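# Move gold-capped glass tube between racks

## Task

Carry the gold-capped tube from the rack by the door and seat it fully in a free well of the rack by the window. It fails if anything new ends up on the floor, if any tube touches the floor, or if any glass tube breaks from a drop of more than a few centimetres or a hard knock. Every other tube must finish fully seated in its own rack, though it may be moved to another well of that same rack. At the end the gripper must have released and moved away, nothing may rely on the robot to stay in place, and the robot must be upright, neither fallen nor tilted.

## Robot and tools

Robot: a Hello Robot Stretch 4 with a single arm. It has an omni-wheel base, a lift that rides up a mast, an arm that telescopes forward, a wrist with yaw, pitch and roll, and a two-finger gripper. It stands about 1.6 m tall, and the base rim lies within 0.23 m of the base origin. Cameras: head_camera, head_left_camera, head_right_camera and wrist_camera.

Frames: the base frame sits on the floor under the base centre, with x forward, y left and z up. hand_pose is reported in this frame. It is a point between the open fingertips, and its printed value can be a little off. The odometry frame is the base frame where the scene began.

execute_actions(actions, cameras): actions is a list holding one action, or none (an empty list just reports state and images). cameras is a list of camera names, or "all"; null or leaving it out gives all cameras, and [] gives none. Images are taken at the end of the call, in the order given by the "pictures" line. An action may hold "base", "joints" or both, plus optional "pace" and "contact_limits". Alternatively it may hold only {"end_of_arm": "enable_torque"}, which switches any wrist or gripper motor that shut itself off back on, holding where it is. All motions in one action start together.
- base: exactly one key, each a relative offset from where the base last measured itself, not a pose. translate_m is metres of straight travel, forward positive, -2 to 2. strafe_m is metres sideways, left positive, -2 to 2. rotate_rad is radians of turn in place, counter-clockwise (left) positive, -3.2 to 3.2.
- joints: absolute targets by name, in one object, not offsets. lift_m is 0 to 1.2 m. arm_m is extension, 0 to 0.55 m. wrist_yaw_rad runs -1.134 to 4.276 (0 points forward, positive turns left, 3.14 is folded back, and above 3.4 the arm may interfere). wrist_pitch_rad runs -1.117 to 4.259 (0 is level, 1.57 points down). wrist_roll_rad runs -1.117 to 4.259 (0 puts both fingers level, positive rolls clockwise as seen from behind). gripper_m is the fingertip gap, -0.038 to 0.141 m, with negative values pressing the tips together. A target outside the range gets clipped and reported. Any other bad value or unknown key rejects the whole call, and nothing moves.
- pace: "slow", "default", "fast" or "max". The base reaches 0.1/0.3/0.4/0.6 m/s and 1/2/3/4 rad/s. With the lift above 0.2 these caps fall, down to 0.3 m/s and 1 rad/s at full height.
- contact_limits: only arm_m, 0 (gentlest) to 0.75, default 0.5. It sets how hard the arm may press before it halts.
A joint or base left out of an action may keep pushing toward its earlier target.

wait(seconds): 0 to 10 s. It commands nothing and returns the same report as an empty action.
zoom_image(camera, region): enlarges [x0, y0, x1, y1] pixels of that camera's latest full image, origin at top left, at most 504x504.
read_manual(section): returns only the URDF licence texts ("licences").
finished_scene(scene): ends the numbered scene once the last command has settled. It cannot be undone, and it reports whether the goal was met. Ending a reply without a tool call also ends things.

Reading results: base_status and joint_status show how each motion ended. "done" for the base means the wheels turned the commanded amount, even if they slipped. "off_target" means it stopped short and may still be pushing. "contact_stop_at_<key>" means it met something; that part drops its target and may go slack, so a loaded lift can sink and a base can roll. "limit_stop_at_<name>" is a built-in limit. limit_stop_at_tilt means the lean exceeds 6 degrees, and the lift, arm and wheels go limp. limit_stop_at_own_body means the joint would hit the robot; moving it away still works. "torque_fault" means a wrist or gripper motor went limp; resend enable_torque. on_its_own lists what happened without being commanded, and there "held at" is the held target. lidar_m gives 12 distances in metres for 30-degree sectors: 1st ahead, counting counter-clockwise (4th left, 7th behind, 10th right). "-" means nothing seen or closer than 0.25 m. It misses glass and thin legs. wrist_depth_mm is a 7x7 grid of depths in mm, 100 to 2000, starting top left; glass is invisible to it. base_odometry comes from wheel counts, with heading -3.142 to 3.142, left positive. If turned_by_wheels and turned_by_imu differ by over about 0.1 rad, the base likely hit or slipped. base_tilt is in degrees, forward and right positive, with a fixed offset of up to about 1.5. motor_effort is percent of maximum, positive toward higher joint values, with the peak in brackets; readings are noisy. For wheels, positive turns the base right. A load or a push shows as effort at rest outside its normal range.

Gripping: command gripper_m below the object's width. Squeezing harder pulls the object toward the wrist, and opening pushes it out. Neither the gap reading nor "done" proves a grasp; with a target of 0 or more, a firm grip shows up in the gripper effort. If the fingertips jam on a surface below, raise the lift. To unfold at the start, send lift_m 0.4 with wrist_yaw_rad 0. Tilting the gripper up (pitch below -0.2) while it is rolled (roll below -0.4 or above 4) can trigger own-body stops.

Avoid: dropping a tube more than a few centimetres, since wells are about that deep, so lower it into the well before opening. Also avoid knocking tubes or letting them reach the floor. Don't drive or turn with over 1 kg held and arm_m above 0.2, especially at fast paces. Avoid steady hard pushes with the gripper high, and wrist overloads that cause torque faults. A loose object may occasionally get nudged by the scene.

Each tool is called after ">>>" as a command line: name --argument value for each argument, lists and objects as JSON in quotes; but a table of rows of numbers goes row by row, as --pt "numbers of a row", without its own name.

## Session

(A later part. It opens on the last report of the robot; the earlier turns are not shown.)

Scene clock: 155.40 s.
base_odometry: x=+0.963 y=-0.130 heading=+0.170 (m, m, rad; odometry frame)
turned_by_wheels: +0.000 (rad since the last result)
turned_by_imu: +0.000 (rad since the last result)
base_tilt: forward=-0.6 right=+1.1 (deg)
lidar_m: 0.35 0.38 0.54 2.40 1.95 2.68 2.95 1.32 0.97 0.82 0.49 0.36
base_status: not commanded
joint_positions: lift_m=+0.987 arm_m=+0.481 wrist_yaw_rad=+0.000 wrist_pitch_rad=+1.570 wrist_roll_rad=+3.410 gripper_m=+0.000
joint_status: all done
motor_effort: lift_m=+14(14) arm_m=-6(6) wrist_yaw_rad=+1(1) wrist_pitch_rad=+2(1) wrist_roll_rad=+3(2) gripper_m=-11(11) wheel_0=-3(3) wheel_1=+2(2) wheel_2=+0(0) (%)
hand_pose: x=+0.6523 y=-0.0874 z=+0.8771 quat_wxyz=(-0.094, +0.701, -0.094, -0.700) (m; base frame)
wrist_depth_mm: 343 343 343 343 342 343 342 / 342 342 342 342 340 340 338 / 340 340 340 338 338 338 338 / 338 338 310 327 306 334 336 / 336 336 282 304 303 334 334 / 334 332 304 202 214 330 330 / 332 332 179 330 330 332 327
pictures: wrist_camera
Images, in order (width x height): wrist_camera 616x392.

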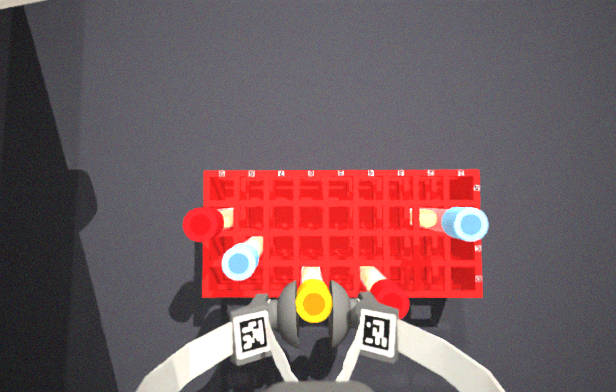

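Red is two wells away, so I'll only open the gripper a little.

>>> execute_actions --actions '[{"joints":{"gripper_m":0.03},"pace":"slow"}]' --cameras '[]'

>>> execute_actions --actions '[{"joints":{"lift_m":1.06},"pace":"slow"}]' --cameras '[]'

>>> execute_actions --actions '[{"joints":{"arm_m":0.0,"wrist_roll_rad":0,"wrist_pitch_rad":0.6,"lift_m":0.95}}]' --cameras '["wrist_camera"]'

Scene clock: 161.20 s.
base_odometry: x=+0.963 y=-0.130 heading=+0.170 (m, m, rad; odometry frame)
turned_by_wheels: +0.000 (rad since the last result)
turned_by_imu: +0.000 (rad since the last result)
base_tilt: forward=-0.6 right=+1.2 (deg)
lidar_m: 0.34 0.37 0.55 2.39 1.93 2.69 2.95 1.31 0.96 0.82 0.49 0.35
base_status: not commanded
joint_positions: lift_m=+0.987 arm_m=+0.481 wrist_yaw_rad=+0.000 wrist_pitch_rad=+1.570 wrist_roll_rad=+3.410 gripper_m=+0.030
joint_status: all done
motor_effort: lift_m=+15(15) arm_m=-6(6) wrist_yaw_rad=+0(0) wrist_pitch_rad=+1(1) wrist_roll_rad=+3(1) gripper_m=-1(11) wheel_0=-3(3) wheel_1=+2(2) wheel_2=+0(0) (%)
hand_pose: x=+0.6523 y=-0.0874 z=+0.8771 quat_wxyz=(-0.094, +0.701, -0.094, -0.700) (m; base frame)
wrist_depth_mm: 343 345 343 343 343 342 342 / 342 342 340 340 340 340 340 / 340 340 340 342 338 336 338 / 338 338 329 327 307 327 336 / 336 334 282 306 287 301 334 / 334 334 320 215 214 330 330 / 332 332 330 211 329 329 329
pictures: none
No camera images: the call's "cameras" was empty. Leave "cameras" out to get every camera's image.

Scene clock: 162.70 s.
base_odometry: x=+0.963 y=-0.130 heading=+0.170 (m, m, rad; odometry frame)
turned_by_wheels: +0.000 (rad since the last result)
turned_by_imu: +0.000 (rad since the last result)
base_tilt: forward=-0.7 right=+1.2 (deg)
lidar_m: 0.36 0.39 0.56 2.40 1.95 2.68 2.97 1.32 0.97 0.81 0.50 0.36
base_status: not commanded
joint_positions: lift_m=+1.060 arm_m=+0.481 wrist_yaw_rad=+0.000 wrist_pitch_rad=+1.570 wrist_roll_rad=+3.410 gripper_m=+0.030
joint_status: all done
motor_effort: lift_m=+24(23) arm_m=-6(6) wrist_yaw_rad=-1(2) wrist_pitch_rad=+1(1) wrist_roll_rad=+1(0) gripper_m=-4(4) wheel_0=-3(3) wheel_1=+2(2) wheel_2=+0(0) (%)
hand_pose: x=+0.6523 y=-0.0874 z=+0.9493 quat_wxyz=(-0.094, +0.701, -0.094, -0.700) (m; base frame)
wrist_depth_mm: 1182 1205 418 415 418 413 413 / 415 413 415 415 415 413 413 / 415 413 413 413 410 407 410 / 413 410 410 397 387 407 407 / 410 410 404 351 349 404 404 / 407 407 404 402 287 402 402 / 404 402 402 402 399 402 399
pictures: none
No camera images: the call's "cameras" was empty. Leave "cameras" out to get every camera's image.

Scene clock: 165.27 s.
base_odometry: x=+0.963 y=-0.130 heading=+0.170 (m, m, rad; odometry frame)
turned_by_wheels: +0.000 (rad since the last result)
turned_by_imu: +0.000 (rad since the last result)
base_tilt: forward=-0.7 right=+1.2 (deg)
lidar_m: 0.34 0.38 0.54 2.39 1.94 2.71 2.97 1.31 0.98 0.83 0.50 0.37
base_status: not commanded
joint_positions: lift_m=+0.950 arm_m=+0.001 wrist_yaw_rad=+0.000 wrist_pitch_rad=+0.602 wrist_roll_rad=+0.000 gripper_m=+0.030
joint_status: all done
motor_effort: lift_m=+14(23) arm_m=-6(7) wrist_yaw_rad=+0(0) wrist_pitch_rad=-6(9) wrist_roll_rad=-3(3) gripper_m=-3(4) wheel_0=-3(3) wheel_1=+2(2) wheel_2=+0(0) (%)
hand_pose: x=+0.4097 y=-0.0875 z=+0.9652 quat_wxyz=(+0.955, +0.000, +0.296, +0.000) (m; base frame)
wrist_depth_mm: 831 820 809 798 788 809 798 / 917 917 904 891 878 878 842 / 866 866 854 842 831 831 904 / 676 676 676 668 668 661 654 / 559 559 508 488 535 544 544 / 480 473 459 445 442 466 466 / 415 413 392 397 387 404 404
pictures: wrist_camera
Images, in order (width x height): wrist_camera 616x392.

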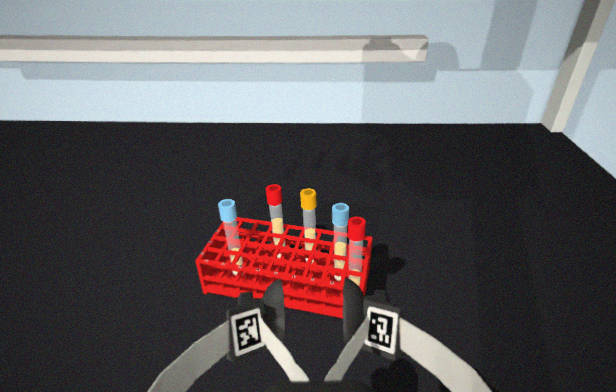

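>>> finished_scene --scene 2

The scene is finished: the task was done.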